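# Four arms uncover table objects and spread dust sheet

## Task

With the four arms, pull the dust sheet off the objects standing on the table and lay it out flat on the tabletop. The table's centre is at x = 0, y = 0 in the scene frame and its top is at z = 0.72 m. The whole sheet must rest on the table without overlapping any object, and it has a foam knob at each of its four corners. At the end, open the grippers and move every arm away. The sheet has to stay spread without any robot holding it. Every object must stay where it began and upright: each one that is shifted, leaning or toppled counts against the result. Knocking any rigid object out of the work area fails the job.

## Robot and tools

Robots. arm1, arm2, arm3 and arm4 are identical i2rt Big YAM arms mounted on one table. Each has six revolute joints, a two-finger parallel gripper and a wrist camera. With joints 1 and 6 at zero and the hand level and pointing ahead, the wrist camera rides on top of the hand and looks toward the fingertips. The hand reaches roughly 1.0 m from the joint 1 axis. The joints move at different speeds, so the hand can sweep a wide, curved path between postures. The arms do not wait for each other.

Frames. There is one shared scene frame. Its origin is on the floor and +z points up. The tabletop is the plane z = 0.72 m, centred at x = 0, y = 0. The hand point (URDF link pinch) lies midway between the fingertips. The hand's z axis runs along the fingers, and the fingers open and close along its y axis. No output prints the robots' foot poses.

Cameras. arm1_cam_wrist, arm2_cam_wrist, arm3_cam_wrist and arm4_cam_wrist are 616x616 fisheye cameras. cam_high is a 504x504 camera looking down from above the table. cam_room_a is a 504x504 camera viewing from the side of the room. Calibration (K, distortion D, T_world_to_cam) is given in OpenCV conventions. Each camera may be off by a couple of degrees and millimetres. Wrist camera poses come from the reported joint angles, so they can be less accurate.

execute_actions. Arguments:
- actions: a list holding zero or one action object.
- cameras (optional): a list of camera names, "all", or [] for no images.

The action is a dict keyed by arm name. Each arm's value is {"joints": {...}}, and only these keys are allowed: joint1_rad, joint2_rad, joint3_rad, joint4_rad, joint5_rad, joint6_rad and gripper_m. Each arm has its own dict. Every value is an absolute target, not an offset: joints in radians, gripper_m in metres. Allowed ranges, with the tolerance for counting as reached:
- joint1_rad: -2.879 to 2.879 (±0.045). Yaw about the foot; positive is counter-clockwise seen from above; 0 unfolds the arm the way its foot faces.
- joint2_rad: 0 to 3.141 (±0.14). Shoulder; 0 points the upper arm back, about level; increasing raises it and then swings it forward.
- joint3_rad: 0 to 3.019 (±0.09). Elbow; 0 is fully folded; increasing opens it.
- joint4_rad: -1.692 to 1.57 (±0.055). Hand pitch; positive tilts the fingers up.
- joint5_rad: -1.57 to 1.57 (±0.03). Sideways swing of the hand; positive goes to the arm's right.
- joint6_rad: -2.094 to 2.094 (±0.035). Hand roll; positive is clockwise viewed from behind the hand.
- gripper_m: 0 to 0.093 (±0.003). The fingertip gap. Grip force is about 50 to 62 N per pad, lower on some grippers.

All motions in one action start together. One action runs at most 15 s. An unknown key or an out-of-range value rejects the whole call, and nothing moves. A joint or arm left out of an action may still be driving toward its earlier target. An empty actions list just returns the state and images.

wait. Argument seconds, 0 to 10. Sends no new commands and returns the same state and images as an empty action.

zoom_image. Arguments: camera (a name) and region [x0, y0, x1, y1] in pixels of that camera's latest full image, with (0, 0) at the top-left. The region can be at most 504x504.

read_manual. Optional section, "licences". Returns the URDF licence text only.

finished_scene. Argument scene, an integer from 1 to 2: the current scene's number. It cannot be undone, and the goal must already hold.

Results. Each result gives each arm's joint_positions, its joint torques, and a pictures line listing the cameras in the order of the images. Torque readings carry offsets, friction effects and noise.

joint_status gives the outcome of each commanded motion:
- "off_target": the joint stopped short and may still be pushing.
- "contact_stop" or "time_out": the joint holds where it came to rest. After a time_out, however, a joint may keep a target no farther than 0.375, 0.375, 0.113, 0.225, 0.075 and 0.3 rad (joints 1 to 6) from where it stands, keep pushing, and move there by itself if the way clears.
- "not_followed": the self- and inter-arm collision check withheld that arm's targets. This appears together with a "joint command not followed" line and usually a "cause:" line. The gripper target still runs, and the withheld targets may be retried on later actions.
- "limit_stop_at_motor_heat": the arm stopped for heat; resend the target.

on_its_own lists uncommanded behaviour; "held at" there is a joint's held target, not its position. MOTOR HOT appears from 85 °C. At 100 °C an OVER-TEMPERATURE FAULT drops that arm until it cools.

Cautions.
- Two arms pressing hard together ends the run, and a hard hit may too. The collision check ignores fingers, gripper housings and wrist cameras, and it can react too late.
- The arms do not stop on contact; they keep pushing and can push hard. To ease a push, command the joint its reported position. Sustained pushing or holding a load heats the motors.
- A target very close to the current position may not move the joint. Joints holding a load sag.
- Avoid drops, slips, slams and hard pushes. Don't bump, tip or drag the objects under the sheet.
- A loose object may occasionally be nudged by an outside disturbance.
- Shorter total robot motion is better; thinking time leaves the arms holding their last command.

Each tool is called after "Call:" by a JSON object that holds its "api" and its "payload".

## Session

Call:
{"api": "execute_actions", "payload": {"actions": []}}

Scene clock: 0.00 s.
Joint torques (N m, as the arm reports them, + toward a larger angle): no reading
arm1.joint_positions: joint1_rad=+0.432 joint2_rad=+0.636 joint3_rad=+1.668 joint4_rad=-1.245 joint5_rad=+0.182 joint6_rad=+0.474 gripper_m=+0.094
arm1.joint_status: not commanded
arm1.hand: x=+0.2885 y=+0.4943 z=+1.4377 quat_wxyz=(-0.526, -0.660, -0.415, +0.342) (m; scene frame)
arm2.joint_positions: joint1_rad=-0.142 joint2_rad=+0.573 joint3_rad=+1.403 joint4_rad=-1.521 joint5_rad=-0.256 joint6_rad=+0.257 gripper_m=+0.095
arm2.joint_status: not commanded
arm2.hand: x=-0.4011 y=+0.5736 z=+1.2931 quat_wxyz=(-0.405, -0.676, -0.593, +0.166) (m; scene frame)
arm3.joint_positions: joint1_rad=+0.003 joint2_rad=+0.438 joint3_rad=+1.465 joint4_rad=-1.230 joint5_rad=+0.229 joint6_rad=-0.584 gripper_m=+0.094
arm3.joint_status: not commanded
arm3.hand: x=-0.3923 y=-0.5792 z=+1.4155 quat_wxyz=(-0.628, +0.556, -0.534, -0.108) (m; scene frame)
arm4.joint_positions: joint1_rad=+0.354 joint2_rad=+0.590 joint3_rad=+1.501 joint4_rad=-1.196 joint5_rad=+0.006 joint6_rad=-0.396 gripper_m=+0.094
arm4.joint_status: not commanded
arm4.hand: x=+0.1912 y=-0.6031 z=+1.4309 quat_wxyz=(-0.411, +0.750, -0.282, -0.436) (m; scene frame)
pictures: arm1_cam_wrist, arm2_cam_wrist, arm3_cam_wrist, arm4_cam_wrist, cam_high, cam_room_a
camera_calibration (this result's frames):
arm1_cam_wrist: T_world_to_cam=[[-0.910251, 0.0922514, -0.40365, 0.798507], [0.337798, 0.729216, -0.595094, 0.40459], [0.23945, -0.678037, -0.694932, 1.38959], [0, 0, 0, 1]] pos_world=[0.257435, 0.573495, 1.52876]
arm2_cam_wrist: T_world_to_cam=[[-0.926581, -0.0260803, -0.375189, 0.135272], [0.056383, 0.976686, -0.207138, -0.270542], [0.371844, -0.213084, -0.903508, 1.56802], [0, 0, 0, 1]] pos_world=[-0.442464, 0.601883, 1.41143]
arm3_cam_wrist: T_world_to_cam=[[0.731298, -0.35582, 0.58189, -0.740254], [0.0203815, -0.841356, -0.540096, 0.293898], [0.681754, 0.406831, -0.60803, 1.48911], [0, 0, 0, 1]] pos_world=[-0.479848, -0.62194, 1.4949]
arm4_cam_wrist: T_world_to_cam=[[0.78386, 0.50069, 0.367252, -0.369774], [0.616009, -0.55267, -0.561327, 0.3605], [-0.078081, 0.666232, -0.741645, 1.5993], [0, 0, 0, 1]] pos_world=[0.192655, -0.681125, 1.52427]
Images, in order (width x height): arm1_cam_wrist 616x616, arm2_cam_wrist 616x616, arm3_cam_wrist 616x616, arm4_cam_wrist 616x616, cam_high 504x504, cam_room_a 504x504.

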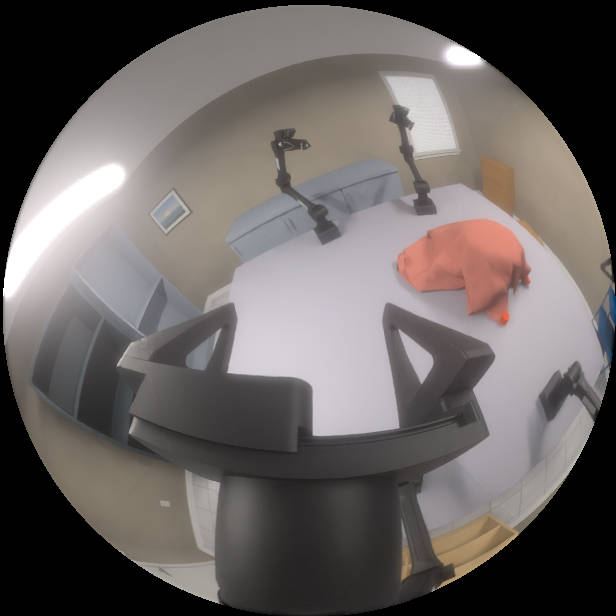

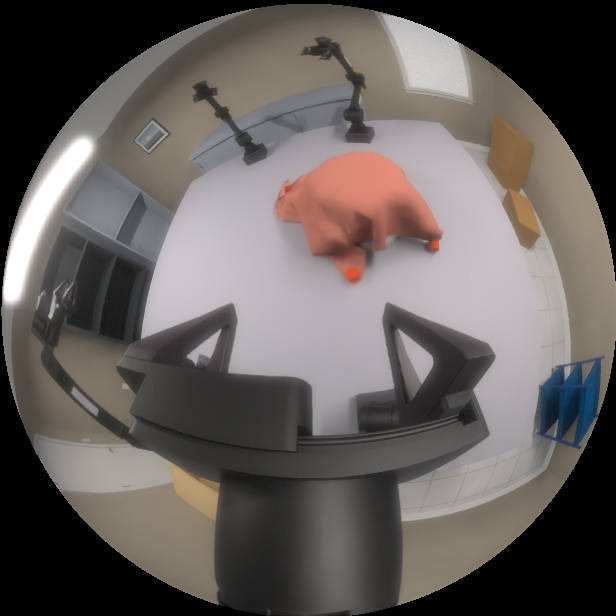

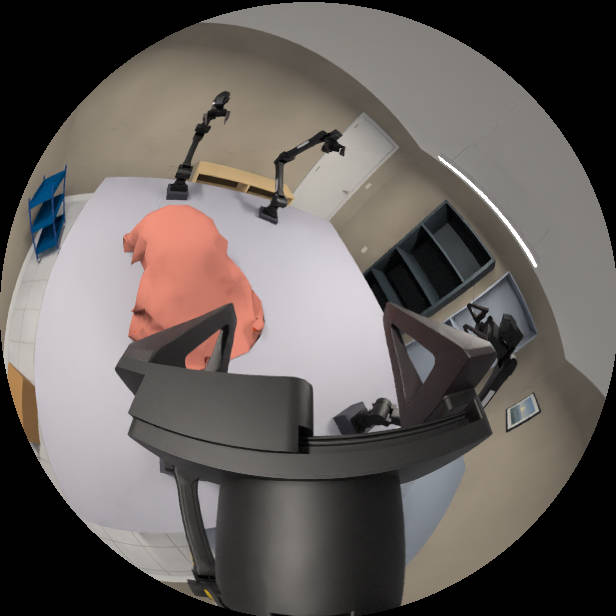

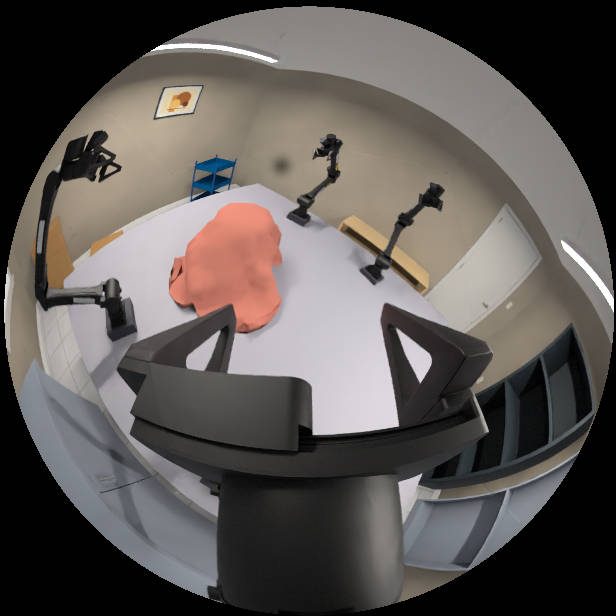

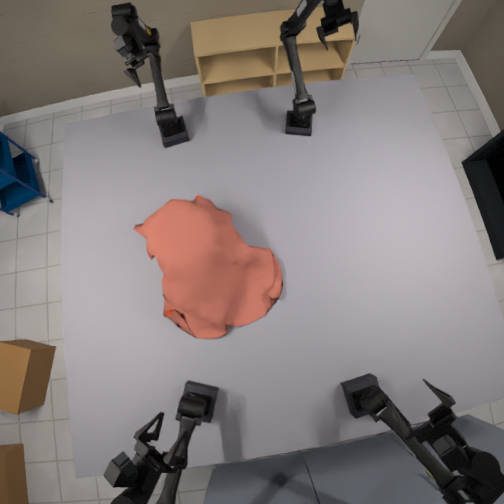

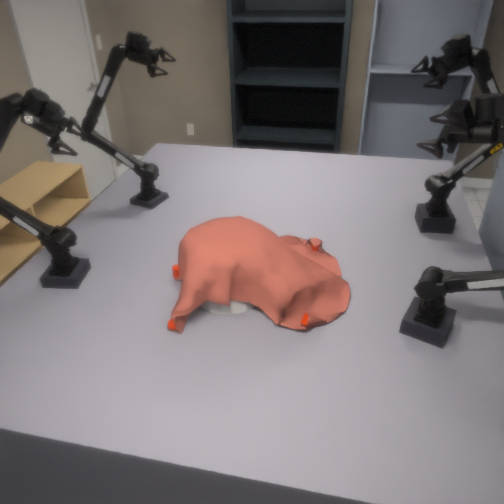

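Call:
{"api": "execute_actions", "payload": {"actions": [{"arm1":{"joints":{"joint1_rad":-0.789,"joint2_rad":2.036,"joint3_rad":1.95,"joint4_rad":-1.097,"joint5_rad":0,"joint6_rad":0}},"arm2":{"joints":{"joint1_rad":-0.543,"joint2_rad":1.88,"joint3_rad":1.73,"joint4_rad":-1.378,"joint5_rad":0,"joint6_rad":0}},"arm3":{"joints":{"joint1_rad":0.535,"joint2_rad":1.566,"joint3_rad":1.235,"joint4_rad":-1.233,"joint5_rad":0,"joint6_rad":0}},"arm4":{"joints":{"joint1_rad":0.341,"joint2_rad":1.95,"joint3_rad":1.71,"joint4_rad":-1.038,"joint5_rad":0,"joint6_rad":0}}}]}}

Scene clock: 26.17 s.
Joint torques (N m, as the arm reports them, + toward a larger angle): arm1=[ -1.76 -23.29  11.63   0.44  -0.09  -0.08] | arm2=[  0.36 -19.37  10.89  -0.24   0.05  -0.03] | arm3=[  0.68 -11.92   9.65   0.16  -0.02   0.05] | arm4=[  0.87 -17.12   9.77   1.52  -0.07   0.16]
arm1.joint_positions: joint1_rad=-0.784 joint2_rad=+2.039 joint3_rad=+1.925 joint4_rad=-1.091 joint5_rad=+0.002 joint6_rad=+0.007 gripper_m=+0.094
arm1.joint_status: all done
arm1.hand: x=-0.3381 y=+0.3306 z=+0.9167 quat_wxyz=(-0.044, -0.951, -0.252, +0.176) (m; scene frame)
arm2.joint_positions: joint1_rad=-0.540 joint2_rad=+1.894 joint3_rad=+1.695 joint4_rad=-1.378 joint5_rad=-0.001 joint6_rad=+0.016 gripper_m=+0.095
arm2.joint_status: all done
arm2.hand: x=-0.6680 y=+0.2212 z=+0.9189 quat_wxyz=(+0.001, -0.836, -0.549, -0.002) (m; scene frame)
arm3.joint_positions: joint1_rad=+0.538 joint2_rad=+1.568 joint3_rad=+1.234 joint4_rad=-1.230 joint5_rad=+0.001 joint6_rad=-0.013 gripper_m=+0.094
arm3.joint_status: all done
arm3.hand: x=-0.5537 y=-0.2509 z=+0.9235 quat_wxyz=(-0.007, +0.770, -0.638, -0.001) (m; scene frame)
arm4.joint_positions: joint1_rad=+0.349 joint2_rad=+1.941 joint3_rad=+1.695 joint4_rad=-1.045 joint5_rad=+0.002 joint6_rad=-0.008 gripper_m=+0.094
arm4.joint_status: all done
arm4.hand: x=-0.0043 y=-0.2033 z=+0.9303 quat_wxyz=(-0.075, +0.842, -0.521, -0.117) (m; scene frame)
pictures: arm1_cam_wrist, arm2_cam_wrist, arm3_cam_wrist, arm4_cam_wrist, cam_high, cam_room_a
camera_calibration (this result's frames):
arm1_cam_wrist: T_world_to_cam=[[-0.505074, 0.863074, -0.00152326, -0.453521], [0.832474, 0.487632, 0.263062, -0.113921], [0.227785, 0.131598, -0.964778, 1.04236], [0, 0, 0, 1]] pos_world=[-0.371661, 0.309801, 1.03493]
arm2_cam_wrist: T_world_to_cam=[[-0.907918, 0.418923, -0.0137467, -0.679741], [0.331315, 0.737366, 0.588661, -0.483533], [0.25674, 0.529901, -0.808263, 0.925259], [0, 0, 0, 1]] pos_world=[-0.694498, 0.151004, 1.02315]
arm3_cam_wrist: T_world_to_cam=[[0.982321, 0.187131, 0.00521233, 0.588691], [0.151796, -0.812508, 0.56284, -0.630892], [0.10956, -0.552099, -0.826549, 0.810831], [0, 0, 0, 1]] pos_world=[-0.571351, -0.175109, 1.02221]
arm4_cam_wrist: T_world_to_cam=[[0.897502, 0.440991, 0.00416607, 0.0933209], [0.415042, -0.847811, 0.330086, -0.469258], [0.149097, -0.294524, -0.943942, 0.940312], [0, 0, 0, 1]] pos_world=[-0.0291914, -0.162051, 1.04211]
Images, in order (width x height): arm1_cam_wrist 616x616, arm2_cam_wrist 616x616, arm3_cam_wrist 616x616, arm4_cam_wrist 616x616, cam_high 504x504, cam_room_a 504x504.

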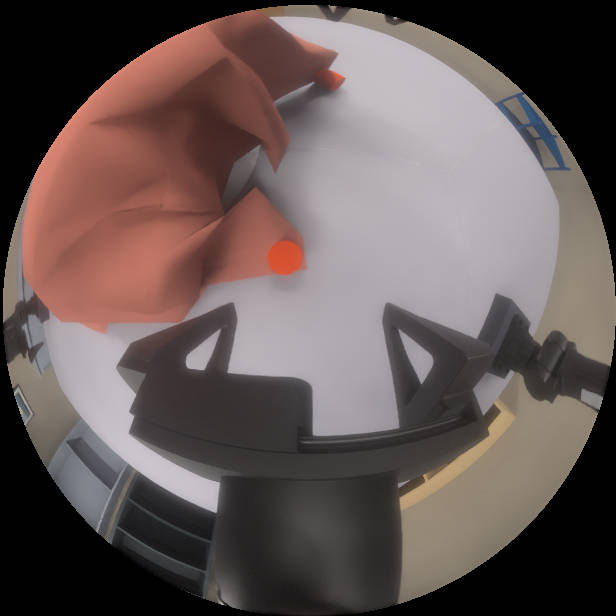

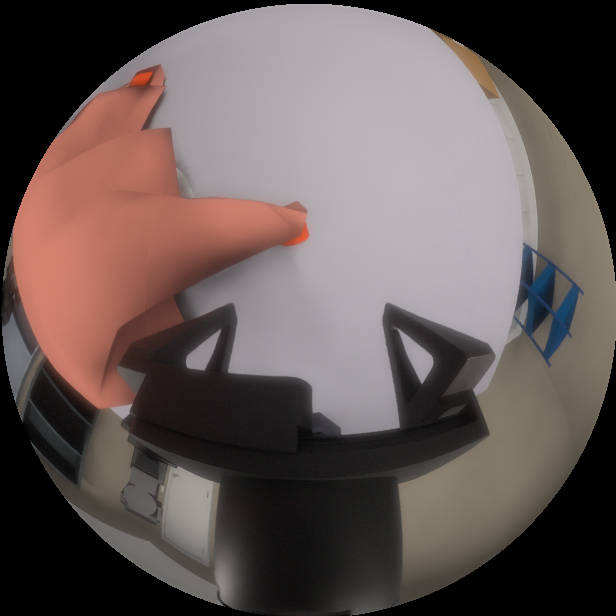

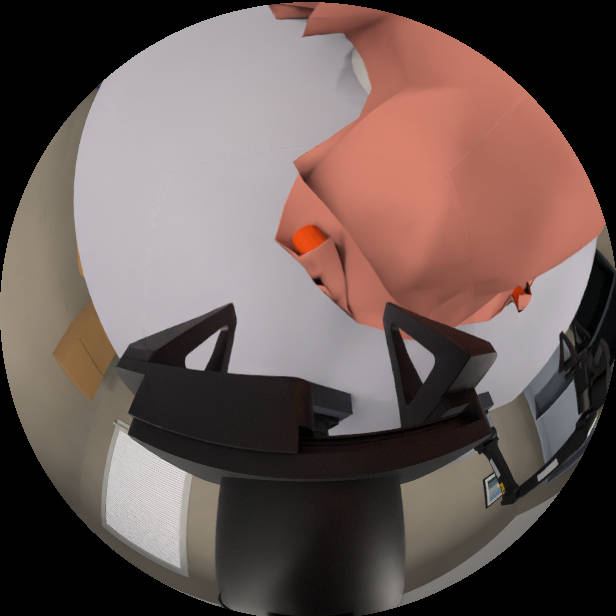

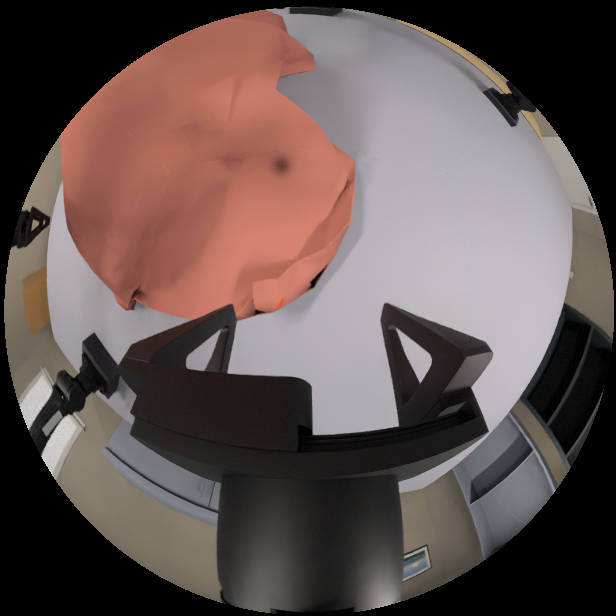

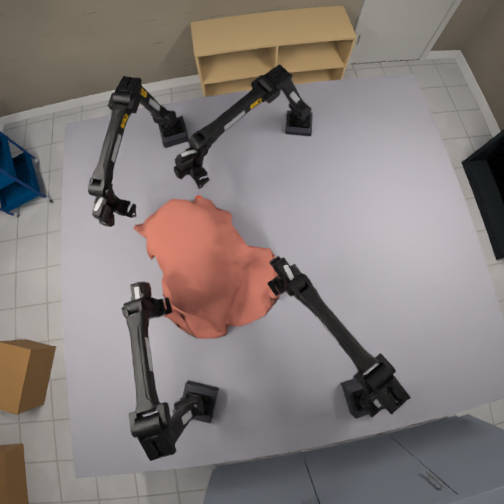

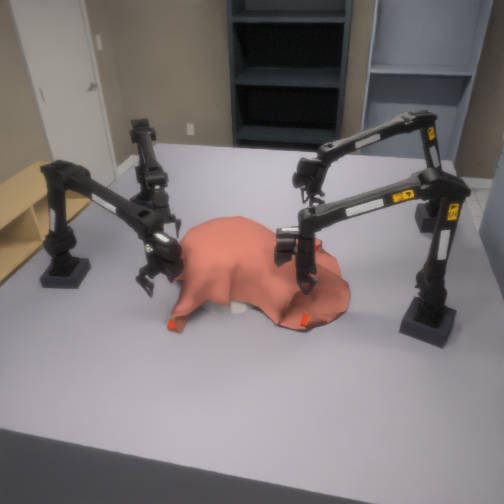

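Call:
{"api": "execute_actions", "payload": {"actions": [{"arm1":{"joints":{"joint1_rad":-0.74,"joint2_rad":2.19,"joint3_rad":1.94,"joint4_rad":-0.93,"joint6_rad":-0.6}},"arm2":{"joints":{"joint1_rad":-0.502,"joint2_rad":1.985,"joint3_rad":1.605,"joint4_rad":-1.155,"joint6_rad":1.3}},"arm3":{"joints":{"joint1_rad":0.53,"joint2_rad":1.685,"joint3_rad":1.095,"joint4_rad":-0.965,"joint6_rad":-0.4}},"arm4":{"joints":{"joint1_rad":0.447,"joint2_rad":1.973,"joint3_rad":1.475,"joint4_rad":-0.785}}}], "cameras": ["arm1_cam_wrist","arm2_cam_wrist","arm3_cam_wrist","arm4_cam_wrist"]}}

Scene clock: 63.03 s.
Joint torques (N m, as the arm reports them, + toward a larger angle): arm1=[ -1.87 -24.95  10.54   1.09  -0.06  -0.07] | arm2=[  0.41 -20.17   9.13  -0.08   0.16   0.28] | arm3=[  0.29 -13.12   9.19   0.72  -0.05  -0.21] | arm4=[  1.73 -16.66   7.77   2.05   0.04   0.16]
arm1.joint_positions: joint1_rad=-0.738 joint2_rad=+2.191 joint3_rad=+1.925 joint4_rad=-0.942 joint5_rad=+0.002 joint6_rad=-0.588 gripper_m=+0.094
arm1.joint_status: all done
arm1.hand: x=-0.3482 y=+0.2853 z=+0.8205 quat_wxyz=(+0.005, -0.823, -0.539, +0.180) (m; scene frame)
arm2.joint_positions: joint1_rad=-0.500 joint2_rad=+2.004 joint3_rad=+1.586 joint4_rad=-1.166 joint5_rad=-0.001 joint6_rad=+1.284 gripper_m=+0.095
arm2.joint_status: all done
arm2.hand: x=-0.6498 y=+0.2048 z=+0.8169 quat_wxyz=(+0.006, -0.999, +0.033, -0.002) (m; scene frame)
arm3.joint_positions: joint1_rad=+0.538 joint2_rad=+1.695 joint3_rad=+1.085 joint4_rad=-0.976 joint5_rad=+0.001 joint6_rad=-0.387 gripper_m=+0.094
arm3.joint_status: all done
arm3.hand: x=-0.5520 y=-0.2560 z=+0.8185 quat_wxyz=(+0.002, +0.875, -0.483, +0.007) (m; scene frame)
arm4.joint_positions: joint1_rad=+0.449 joint2_rad=+1.964 joint3_rad=+1.476 joint4_rad=-0.805 joint5_rad=+0.000 joint6_rad=-0.007 gripper_m=+0.094
arm4.joint_status: all done
arm4.hand: x=-0.0485 y=-0.2575 z=+0.8396 quat_wxyz=(-0.067, +0.867, -0.479, -0.121) (m; scene frame)
pictures: arm1_cam_wrist, arm2_cam_wrist, arm3_cam_wrist, arm4_cam_wrist
camera_calibration (this result's frames):
arm1_cam_wrist: T_world_to_cam=[[-0.891232, 0.409228, 0.195544, -0.586305], [0.452433, 0.832371, 0.320098, -0.335589], [-0.031772, 0.373752, -0.926985, 0.767358], [0, 0, 0, 1]] pos_world=[-0.346322, 0.232466, 0.933399]
arm2_cam_wrist: T_world_to_cam=[[0.0893275, 0.996, -0.00198838, -0.137565], [0.806212, -0.0711336, 0.587335, 0.0578355], [0.584844, -0.0540682, -0.809342, 1.18056], [0, 0, 0, 1]] pos_world=[-0.724781, 0.204959, 0.921232]
arm3_cam_wrist: T_world_to_cam=[[0.845785, 0.533524, 0.000189303, 0.6059], [0.433433, -0.68732, 0.582861, -0.405023], [0.311101, -0.492893, -0.812572, 0.835948], [0, 0, 0, 1]] pos_world=[-0.596975, -0.18961, 0.915226]
arm4_cam_wrist: T_world_to_cam=[[0.849474, 0.527627, 0.00163889, 0.179322], [0.497268, -0.801626, 0.331843, -0.452577], [0.176403, -0.281077, -0.943333, 0.849569], [0, 0, 0, 1]] pos_world=[-0.077144, -0.218619, 0.951317]
Images, in order (width x height): arm1_cam_wrist 616x616, arm2_cam_wrist 616x616, arm3_cam_wrist 616x616, arm4_cam_wrist 616x616.

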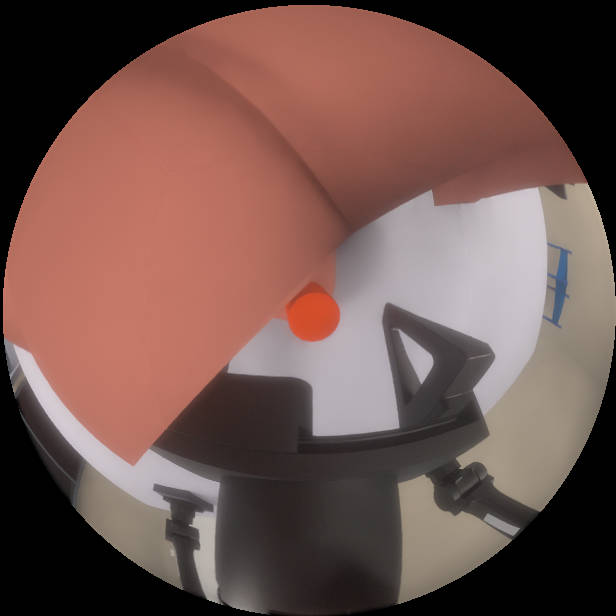

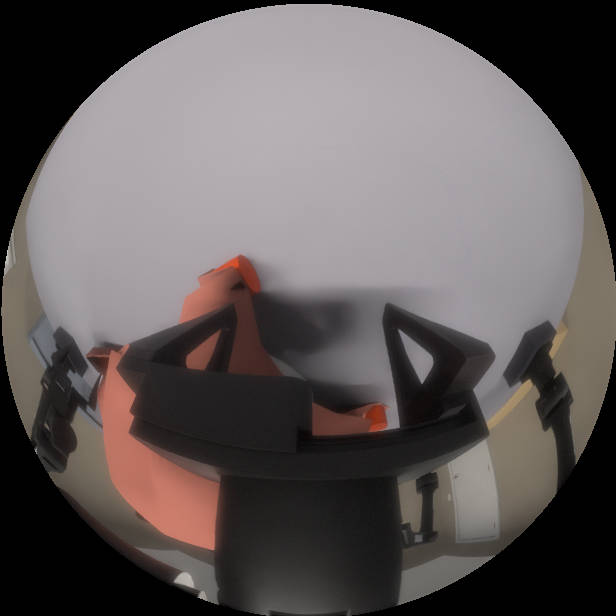

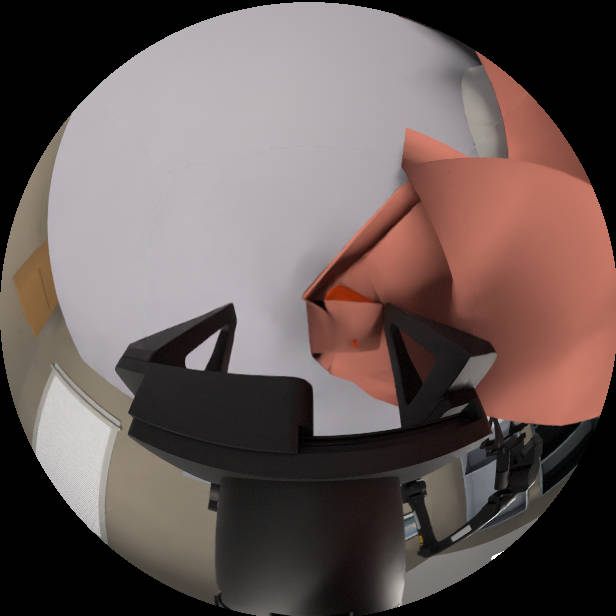

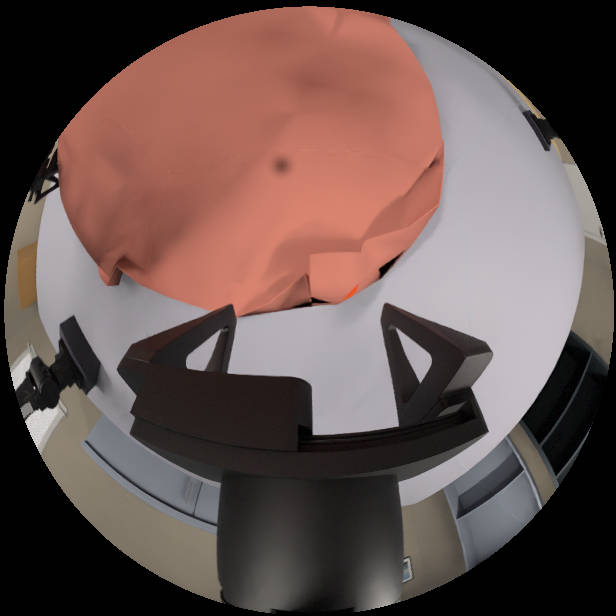

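Call:
{"api": "execute_actions", "payload": {"actions": [{"arm1":{"joints":{"joint1_rad":-0.762,"joint6_rad":1.6}},"arm2":{"joints":{"joint1_rad":-0.455,"joint2_rad":2.12,"joint3_rad":1.96,"joint4_rad":-1.363}},"arm3":{"joints":{"joint1_rad":0.415,"joint2_rad":1.64,"joint3_rad":1.04,"joint4_rad":-0.965,"joint6_rad":-0.5}},"arm4":{"joints":{"joint1_rad":0.414,"joint2_rad":2.114,"joint3_rad":1.468,"joint4_rad":-0.635}}}], "cameras": ["arm1_cam_wrist","arm2_cam_wrist","arm3_cam_wrist","arm4_cam_wrist"]}}

Scene clock: 95.67 s.
Joint torques (N m, as the arm reports them, + toward a larger angle): arm1=[ -1.53 -25.3   10.32   0.86   0.01  -0.04] | arm2=[ -0.17 -21.75  11.42  -0.61   0.1    0.23] | arm3=[  1.18 -12.12   7.99   0.6    0.08  -0.22] | arm4=[  1.72 -18.12   7.21   1.97  -0.06   0.13]
arm1.joint_positions: joint1_rad=-0.759 joint2_rad=+2.191 joint3_rad=+1.925 joint4_rad=-0.942 joint5_rad=+0.002 joint6_rad=+1.592 gripper_m=+0.094
arm1.joint_status: all done
arm1.hand: x=-0.3566 y=+0.2987 z=+0.8206 quat_wxyz=(-0.156, -0.853, +0.489, +0.089) (m; scene frame)
arm2.joint_positions: joint1_rad=-0.452 joint2_rad=+2.126 joint3_rad=+1.918 joint4_rad=-1.354 joint5_rad=-0.001 joint6_rad=+1.285 gripper_m=+0.095
arm2.joint_status: all done
arm2.hand: x=-0.6428 y=+0.1319 z=+0.8637 quat_wxyz=(-0.004, -1.000, +0.009, +0.002) (m; scene frame)
arm3.joint_positions: joint1_rad=+0.409 joint2_rad=+1.645 joint3_rad=+1.045 joint4_rad=-0.973 joint5_rad=-0.003 joint6_rad=-0.488 gripper_m=+0.094
arm3.joint_status: all done
arm3.hand: x=-0.4953 y=-0.2632 z=+0.8271 quat_wxyz=(-0.002, +0.869, -0.496, +0.001) (m; scene frame)
arm4.joint_positions: joint1_rad=+0.412 joint2_rad=+2.112 joint3_rad=+1.466 joint4_rad=-0.655 joint5_rad=+0.002 joint6_rad=-0.007 gripper_m=+0.094
arm4.joint_status: all done
arm4.hand: x=-0.0337 y=-0.2355 z=+0.7538 quat_wxyz=(-0.068, +0.858, -0.495, -0.116) (m; scene frame)
pictures: arm1_cam_wrist, arm2_cam_wrist, arm3_cam_wrist, arm4_cam_wrist
camera_calibration (this result's frames):
arm1_cam_wrist: T_world_to_cam=[[0.799152, 0.478666, -0.363642, 0.441588], [0.599084, -0.584327, 0.547412, -0.0541198], [0.049542, -0.655317, -0.753727, 0.956319], [0, 0, 0, 1]] pos_world=[-0.367851, 0.383695, 0.911009]
arm2_cam_wrist: T_world_to_cam=[[0.0420118, 0.998855, -0.0228852, -0.078166], [0.812516, -0.0208269, 0.582567, 0.0210772], [0.581423, -0.0430693, -0.81246, 1.20945], [0, 0, 0, 1]] pos_world=[-0.717047, 0.130606, 0.968566]
arm3_cam_wrist: T_world_to_cam=[[0.860274, 0.509829, 0.00179207, 0.5614], [0.41748, -0.706454, 0.571518, -0.443137], [0.292643, -0.490914, -0.820587, 0.819766], [0, 0, 0, 1]] pos_world=[-0.537856, -0.196839, 0.924944]
arm4_cam_wrist: T_world_to_cam=[[0.868652, 0.49541, 0.00347353, 0.146955], [0.465047, -0.817789, 0.339046, -0.424075], [0.170808, -0.292898, -0.940763, 0.767276], [0, 0, 0, 1]] pos_world=[-0.0614944, -0.194874, 0.865095]
Images, in order (width x height): arm1_cam_wrist 616x616, arm2_cam_wrist 616x616, arm3_cam_wrist 616x616, arm4_cam_wrist 616x616.

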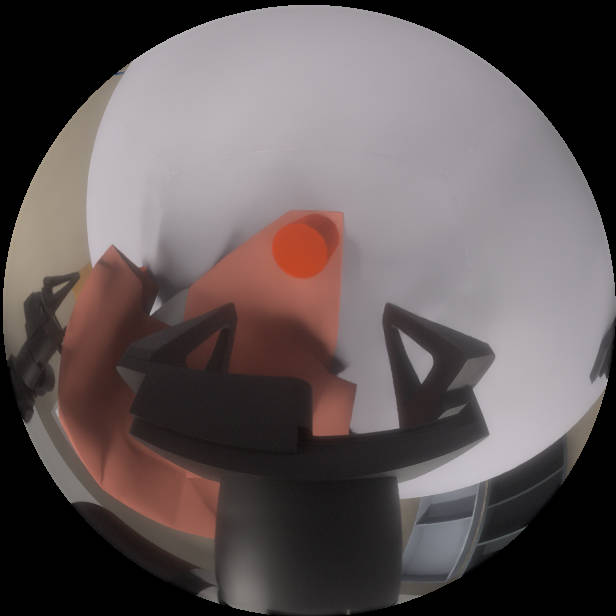

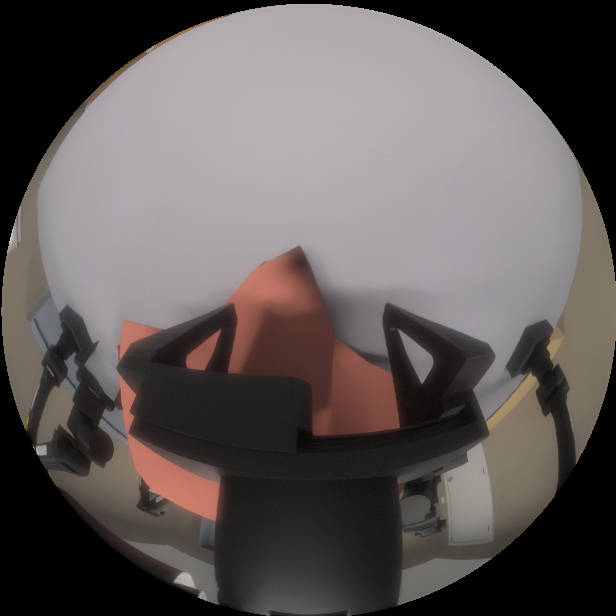

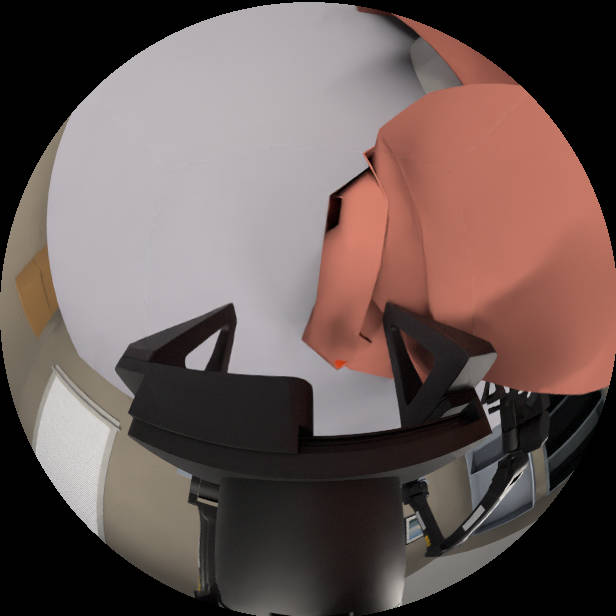

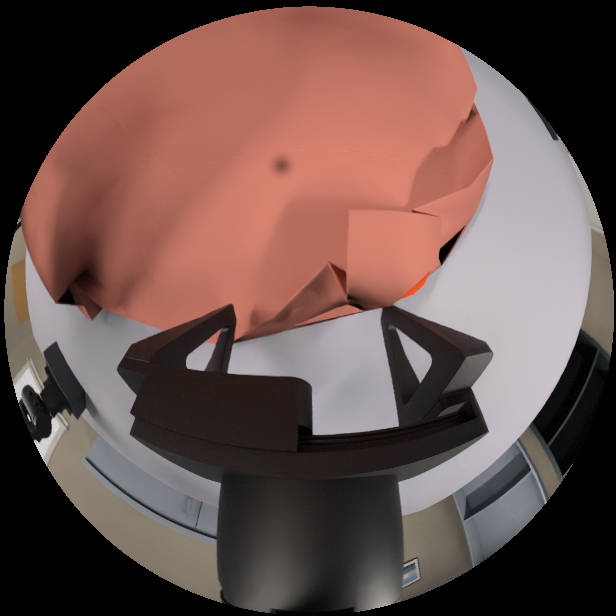

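Call:
{"api": "execute_actions", "payload": {"actions": [{"arm1":{"joints":{"joint1_rad":-0.8,"joint2_rad":2.31,"joint3_rad":2.0,"joint4_rad":-0.86}},"arm4":{"joints":{"joint1_rad":0.338,"joint2_rad":2.09,"joint3_rad":1.695,"joint4_rad":-0.746}}}], "cameras": ["arm4_cam_wrist"]}}

Call:
{"api": "execute_actions", "payload": {"actions": [{"arm4":{"joints":{"joint2_rad":2.227}}}], "cameras": ["arm1_cam_wrist","arm2_cam_wrist","arm3_cam_wrist","arm4_cam_wrist","cam_room_a"]}}

Scene clock: 112.90 s.
Joint torques (N m, as the arm reports them, + toward a larger angle): arm1=[ -0.91 -25.04  11.68   0.93   0.08   0.  ] | arm2=[  0.37 -21.38  11.32  -0.7    0.12   0.25] | arm3=[  1.22 -12.1    8.02   0.6    0.07  -0.21] | arm4=[  2.03 -20.4   11.1    0.84   0.01   0.16]
arm1.joint_positions: joint1_rad=-0.803 joint2_rad=+2.293 joint3_rad=+1.962 joint4_rad=-0.869 joint5_rad=+0.001 joint6_rad=+1.593 gripper_m=+0.094
arm1.joint_status: all done
arm1.hand: x=-0.3909 y=+0.3173 z=+0.7679 quat_wxyz=(-0.158, -0.842, +0.508, +0.095) (m; scene frame)
arm2.joint_positions: joint1_rad=-0.452 joint2_rad=+2.126 joint3_rad=+1.918 joint4_rad=-1.354 joint5_rad=-0.001 joint6_rad=+1.285 gripper_m=+0.095
arm2.joint_status: not commanded
arm2.hand: x=-0.6428 y=+0.1319 z=+0.8637 quat_wxyz=(-0.004, -1.000, +0.009, +0.002) (m; scene frame)
arm3.joint_positions: joint1_rad=+0.409 joint2_rad=+1.645 joint3_rad=+1.045 joint4_rad=-0.973 joint5_rad=-0.003 joint6_rad=-0.488 gripper_m=+0.094
arm3.joint_status: not commanded
arm3.hand: x=-0.4953 y=-0.2632 z=+0.8271 quat_wxyz=(-0.002, +0.869, -0.496, +0.001) (m; scene frame)
arm4.joint_positions: joint1_rad=+0.333 joint2_rad=+2.098 joint3_rad=+1.658 joint4_rad=-0.730 joint5_rad=+0.000 joint6_rad=-0.007 gripper_m=+0.094
arm4.joint_status: all done
arm4.hand: x=-0.0172 y=-0.1517 z=+0.8356 quat_wxyz=(-0.107, +0.829, -0.523, -0.168) (m; scene frame)
pictures: arm4_cam_wrist
camera_calibration (this result's frames):
arm4_cam_wrist: T_world_to_cam=[[0.904895, 0.425628, 0.00244824, 0.0817653], [0.415384, -0.884341, 0.213064, -0.296651], [0.0928512, -0.191784, -0.977035, 0.910251], [0, 0, 0, 1]] pos_world=[-0.0352828, -0.122571, 0.952353]
Images, in order (width x height): arm4_cam_wrist 616x616.

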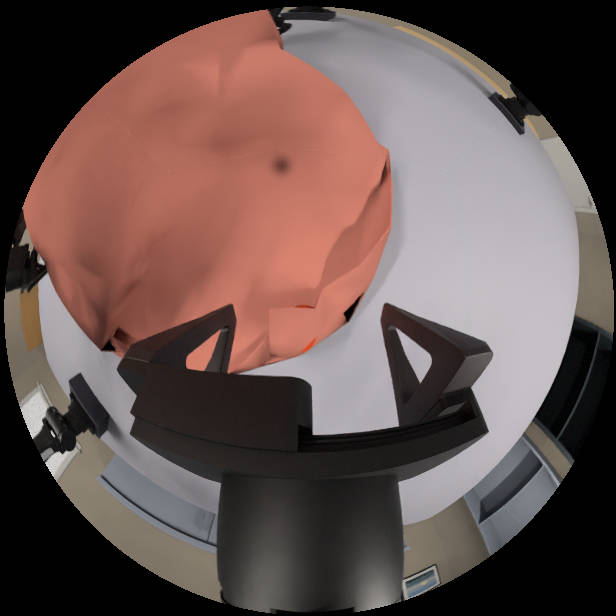

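Scene clock: 114.47 s.
Joint torques (N m, as the arm reports them, + toward a larger angle): arm1=[ -1.66 -25.02  12.2    0.68   0.05   0.03] | arm2=[  0.14 -21.47  11.35  -0.56   0.14   0.27] | arm3=[  1.27 -12.06   7.98   0.6    0.08  -0.2 ] | arm4=[  2.05 -20.33  10.26   0.8    0.01   0.15]
arm1.joint_positions: joint1_rad=-0.803 joint2_rad=+2.293 joint3_rad=+1.962 joint4_rad=-0.869 joint5_rad=+0.001 joint6_rad=+1.593 gripper_m=+0.094
arm1.joint_status: not commanded
arm1.hand: x=-0.3909 y=+0.3173 z=+0.7679 quat_wxyz=(-0.158, -0.842, +0.508, +0.095) (m; scene frame)
arm2.joint_positions: joint1_rad=-0.452 joint2_rad=+2.126 joint3_rad=+1.918 joint4_rad=-1.354 joint5_rad=-0.001 joint6_rad=+1.285 gripper_m=+0.095
arm2.joint_status: not commanded
arm2.hand: x=-0.6428 y=+0.1319 z=+0.8637 quat_wxyz=(-0.004, -1.000, +0.009, +0.002) (m; scene frame)
arm3.joint_positions: joint1_rad=+0.409 joint2_rad=+1.645 joint3_rad=+1.045 joint4_rad=-0.973 joint5_rad=-0.003 joint6_rad=-0.488 gripper_m=+0.094
arm3.joint_status: not commanded
arm3.hand: x=-0.4953 y=-0.2632 z=+0.8271 quat_wxyz=(-0.002, +0.869, -0.496, +0.001) (m; scene frame)
arm4.joint_positions: joint1_rad=+0.333 joint2_rad=+2.230 joint3_rad=+1.658 joint4_rad=-0.734 joint5_rad=+0.000 joint6_rad=-0.007 gripper_m=+0.094
arm4.joint_status: all done
arm4.hand: x=-0.0090 y=-0.1693 z=+0.7453 quat_wxyz=(-0.071, +0.839, -0.529, -0.111) (m; scene frame)
pictures: arm1_cam_wrist, arm2_cam_wrist, arm3_cam_wrist, arm4_cam_wrist, cam_room_a
camera_calibration (this result's frames):
arm1_cam_wrist: T_world_to_cam=[[0.817193, 0.441108, -0.37097, 0.465496], [0.576156, -0.607892, 0.546362, 0.00555778], [0.0154947, -0.66022, -0.750912, 0.916578], [0, 0, 0, 1]] pos_world=[-0.397804, 0.403188, 0.857919]
arm2_cam_wrist: T_world_to_cam=[[0.0420118, 0.998855, -0.0228852, -0.078166], [0.812516, -0.0208269, 0.582567, 0.0210772], [0.581423, -0.0430693, -0.81246, 1.20945], [0, 0, 0, 1]] pos_world=[-0.717047, 0.130606, 0.968566]
arm3_cam_wrist: T_world_to_cam=[[0.860274, 0.509829, 0.00179207, 0.5614], [0.41748, -0.706454, 0.571518, -0.443137], [0.292643, -0.490914, -0.820587, 0.819766], [0, 0, 0, 1]] pos_world=[-0.537856, -0.196839, 0.924944]
arm4_cam_wrist: T_world_to_cam=[[0.904731, 0.425978, 0.00237619, 0.0821438], [0.399396, -0.850187, 0.343024, -0.387635], [0.148141, -0.309395, -0.939324, 0.770381], [0, 0, 0, 1]] pos_world=[-0.0336228, -0.126202, 0.85641]
Images, in order (width x height): arm1_cam_wrist 616x616, arm2_cam_wrist 616x616, arm3_cam_wrist 616x616, arm4_cam_wrist 616x616, cam_room_a 504x504.

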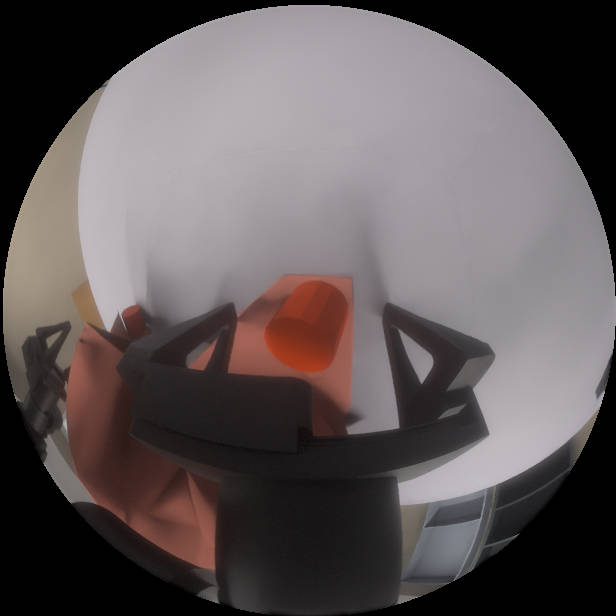

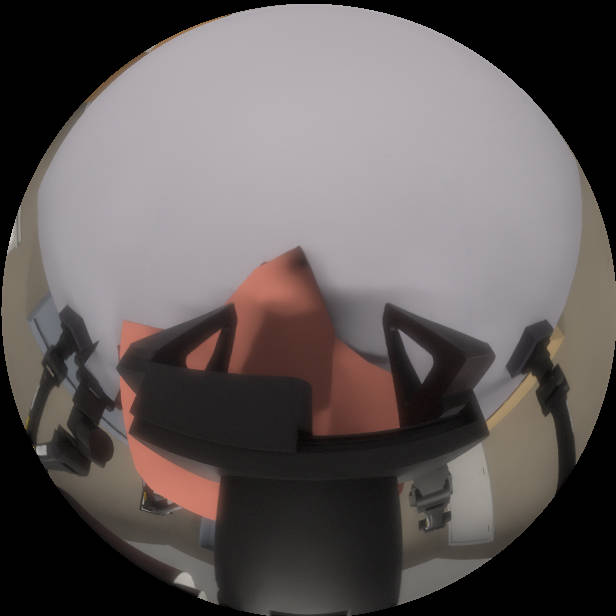

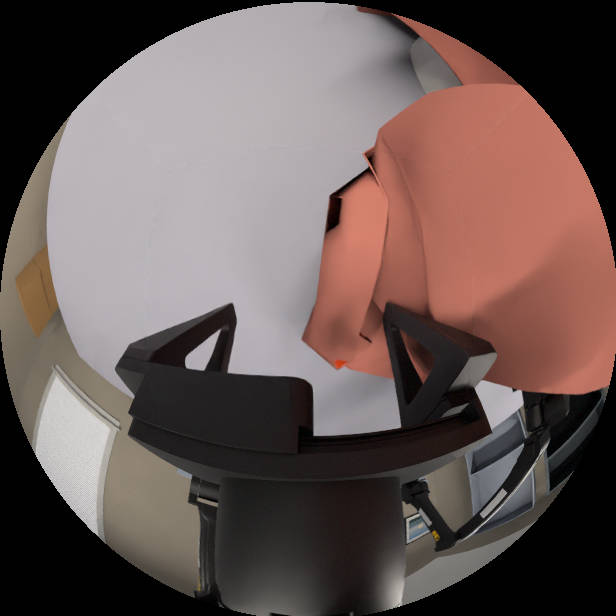

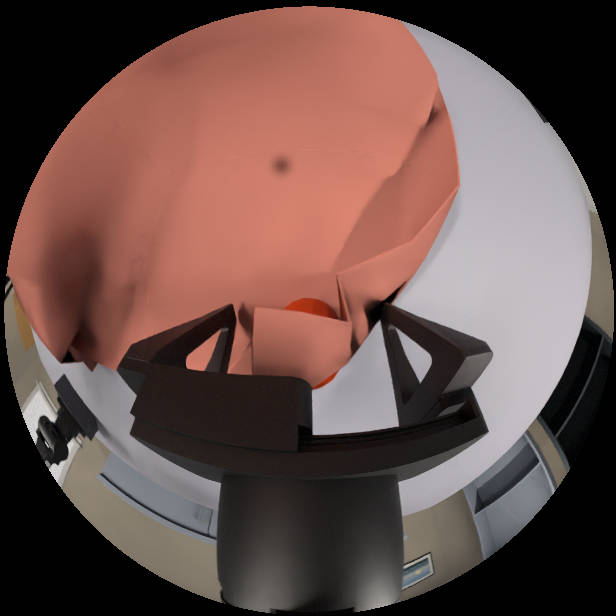

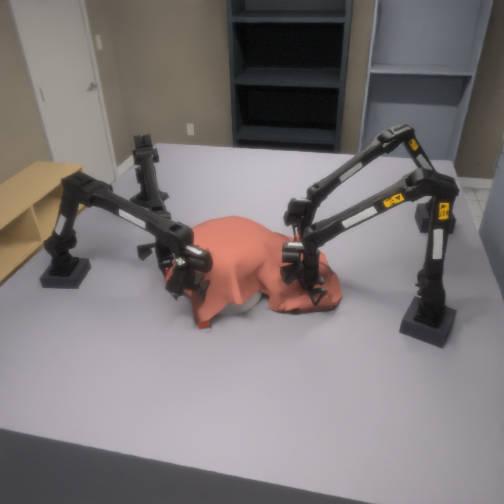

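Call:
{"api": "execute_actions", "payload": {"actions": [{"arm1":{"joints":{"gripper_m":0}},"arm4":{"joints":{"gripper_m":0}},"arm2":{"joints":{"joint1_rad":-0.409,"joint2_rad":2.285,"joint3_rad":1.935,"joint4_rad":-1.175}},"arm3":{"joints":{"joint1_rad":0.24,"joint2_rad":1.44,"joint3_rad":0.825,"joint4_rad":-0.71,"joint6_rad":-0.65}}}], "cameras": ["arm3_cam_wrist"]}}

Call:
{"api": "execute_actions", "payload": {"actions": [{"arm3":{"joints":{"joint2_rad":1.67}}}], "cameras": ["arm2_cam_wrist","arm3_cam_wrist","cam_room_a"]}}

Scene clock: 131.13 s.
Joint torques (N m, as the arm reports them, + toward a larger angle): arm1=[ -1.15 -24.21  11.92   0.74   0.04  -0.01] | arm2=[  0.1  -23.83   9.4    0.13   0.13   0.32] | arm3=[ 1.38 -8.75  8.22  1.33 -0.06 -0.21] | arm4=[  2.08 -20.39  10.07   0.84  -0.18   0.13]
arm1.joint_positions: joint1_rad=-0.803 joint2_rad=+2.293 joint3_rad=+1.962 joint4_rad=-0.869 joint5_rad=+0.001 joint6_rad=+1.593 gripper_m=+0.043
arm1.joint_status: gripper_m off_target (ended at +0.043, target +0.000)
arm1.hand: x=-0.3909 y=+0.3173 z=+0.7679 quat_wxyz=(-0.158, -0.842, +0.508, +0.095) (m; scene frame)
arm2.joint_positions: joint1_rad=-0.406 joint2_rad=+2.303 joint3_rad=+1.912 joint4_rad=-1.186 joint5_rad=-0.001 joint6_rad=+1.285 gripper_m=+0.095
arm2.joint_status: all done
arm2.hand: x=-0.6198 y=+0.1020 z=+0.7473 quat_wxyz=(+0.003, -1.000, -0.013, +0.000) (m; scene frame)
arm3.joint_positions: joint1_rad=+0.232 joint2_rad=+1.434 joint3_rad=+0.832 joint4_rad=-0.723 joint5_rad=+0.000 joint6_rad=-0.637 gripper_m=+0.094
arm3.joint_status: all done
arm3.hand: x=-0.4212 y=-0.2866 z=+0.8460 quat_wxyz=(-0.117, +0.855, -0.503, -0.046) (m; scene frame)
arm4.joint_positions: joint1_rad=+0.333 joint2_rad=+2.227 joint3_rad=+1.662 joint4_rad=-0.734 joint5_rad=+0.005 joint6_rad=-0.007 gripper_m=+0.036
arm4.joint_status: gripper_m off_target (ended at +0.036, target +0.000)
arm4.hand: x=-0.0092 y=-0.1669 z=+0.7485 quat_wxyz=(-0.075, +0.838, -0.529, -0.113) (m; scene frame)
pictures: arm3_cam_wrist
camera_calibration (this result's frames):
arm3_cam_wrist: T_world_to_cam=[[0.870902, 0.468017, 0.149966, 0.376746], [0.381943, -0.83658, 0.39275, -0.402409], [0.309272, -0.284769, -0.907335, 0.941622], [0, 0, 0, 1]] pos_world=[-0.465629, -0.244827, 0.955914]
Images, in order (width x height): arm3_cam_wrist 616x616.

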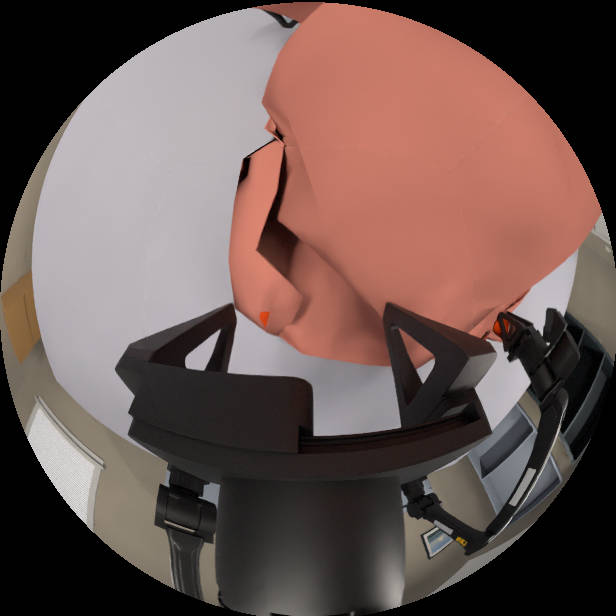

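Scene clock: 132.13 s.
Joint torques (N m, as the arm reports them, + toward a larger angle): arm1=[ -0.93 -24.27  11.88   0.69   0.09   0.  ] | arm2=[ -0.27 -23.97   9.44   0.15   0.15   0.25] | arm3=[  1.24 -11.77   7.23   0.65   0.    -0.22] | arm4=[  1.72 -20.24  10.04   0.78  -0.17   0.15]
arm1.joint_positions: joint1_rad=-0.803 joint2_rad=+2.293 joint3_rad=+1.962 joint4_rad=-0.869 joint5_rad=+0.001 joint6_rad=+1.593 gripper_m=+0.043
arm1.joint_status: not commanded
arm1.hand: x=-0.3909 y=+0.3173 z=+0.7679 quat_wxyz=(-0.158, -0.842, +0.508, +0.095) (m; scene frame)
arm2.joint_positions: joint1_rad=-0.406 joint2_rad=+2.303 joint3_rad=+1.912 joint4_rad=-1.186 joint5_rad=-0.001 joint6_rad=+1.285 gripper_m=+0.095
arm2.joint_status: not commanded
arm2.hand: x=-0.6198 y=+0.1020 z=+0.7473 quat_wxyz=(+0.003, -1.000, -0.013, +0.000) (m; scene frame)
arm3.joint_positions: joint1_rad=+0.234 joint2_rad=+1.679 joint3_rad=+0.819 joint4_rad=-0.719 joint5_rad=-0.001 joint6_rad=-0.637 gripper_m=+0.094
arm3.joint_status: all done
arm3.hand: x=-0.4258 y=-0.3201 z=+0.7503 quat_wxyz=(+0.000, +0.862, -0.507, +0.003) (m; scene frame)
arm4.joint_positions: joint1_rad=+0.333 joint2_rad=+2.227 joint3_rad=+1.662 joint4_rad=-0.734 joint5_rad=+0.005 joint6_rad=-0.007 gripper_m=+0.036
arm4.joint_status: not commanded
arm4.hand: x=-0.0092 y=-0.1669 z=+0.7485 quat_wxyz=(-0.075, +0.838, -0.529, -0.113) (m; scene frame)
pictures: arm2_cam_wrist, arm3_cam_wrist, cam_room_a
camera_calibration (this result's frames):
arm2_cam_wrist: T_world_to_cam=[[-0.00366145, 0.999955, -0.00869892, -0.0909529], [0.810676, 0.0080613, 0.58544, 0.0633185], [0.585484, -0.00490844, -0.810669, 1.09745], [0, 0, 0, 1]] pos_world=[-0.694205, 0.0958252, 0.85181]
arm3_cam_wrist: T_world_to_cam=[[0.873409, 0.486988, -0.000279764, 0.530664], [0.398515, -0.714403, 0.575164, -0.481827], [0.279898, -0.502465, -0.818038, 0.69745], [0, 0, 0, 1]] pos_world=[-0.466686, -0.252202, 0.847819]
Images, in order (width x height): arm2_cam_wrist 616x616, arm3_cam_wrist 616x616, cam_room_a 504x504.

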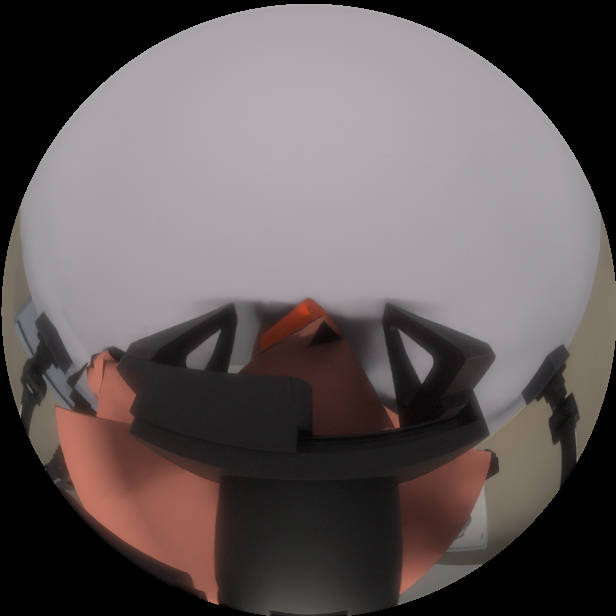

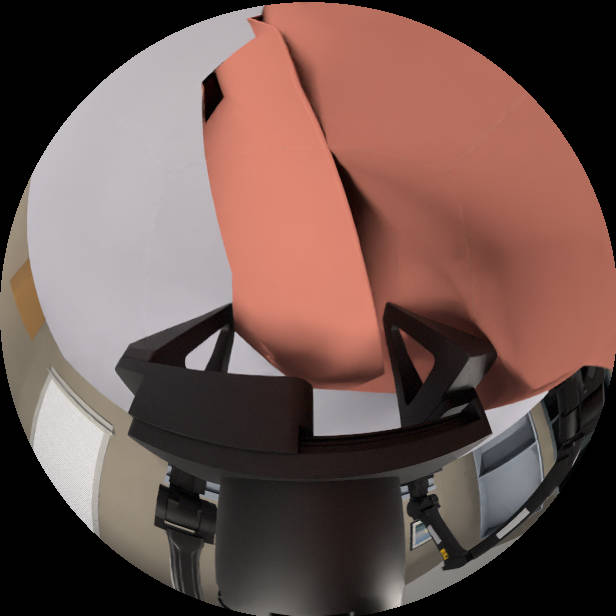

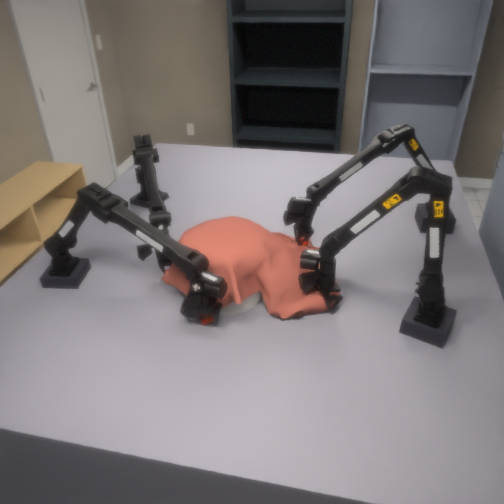

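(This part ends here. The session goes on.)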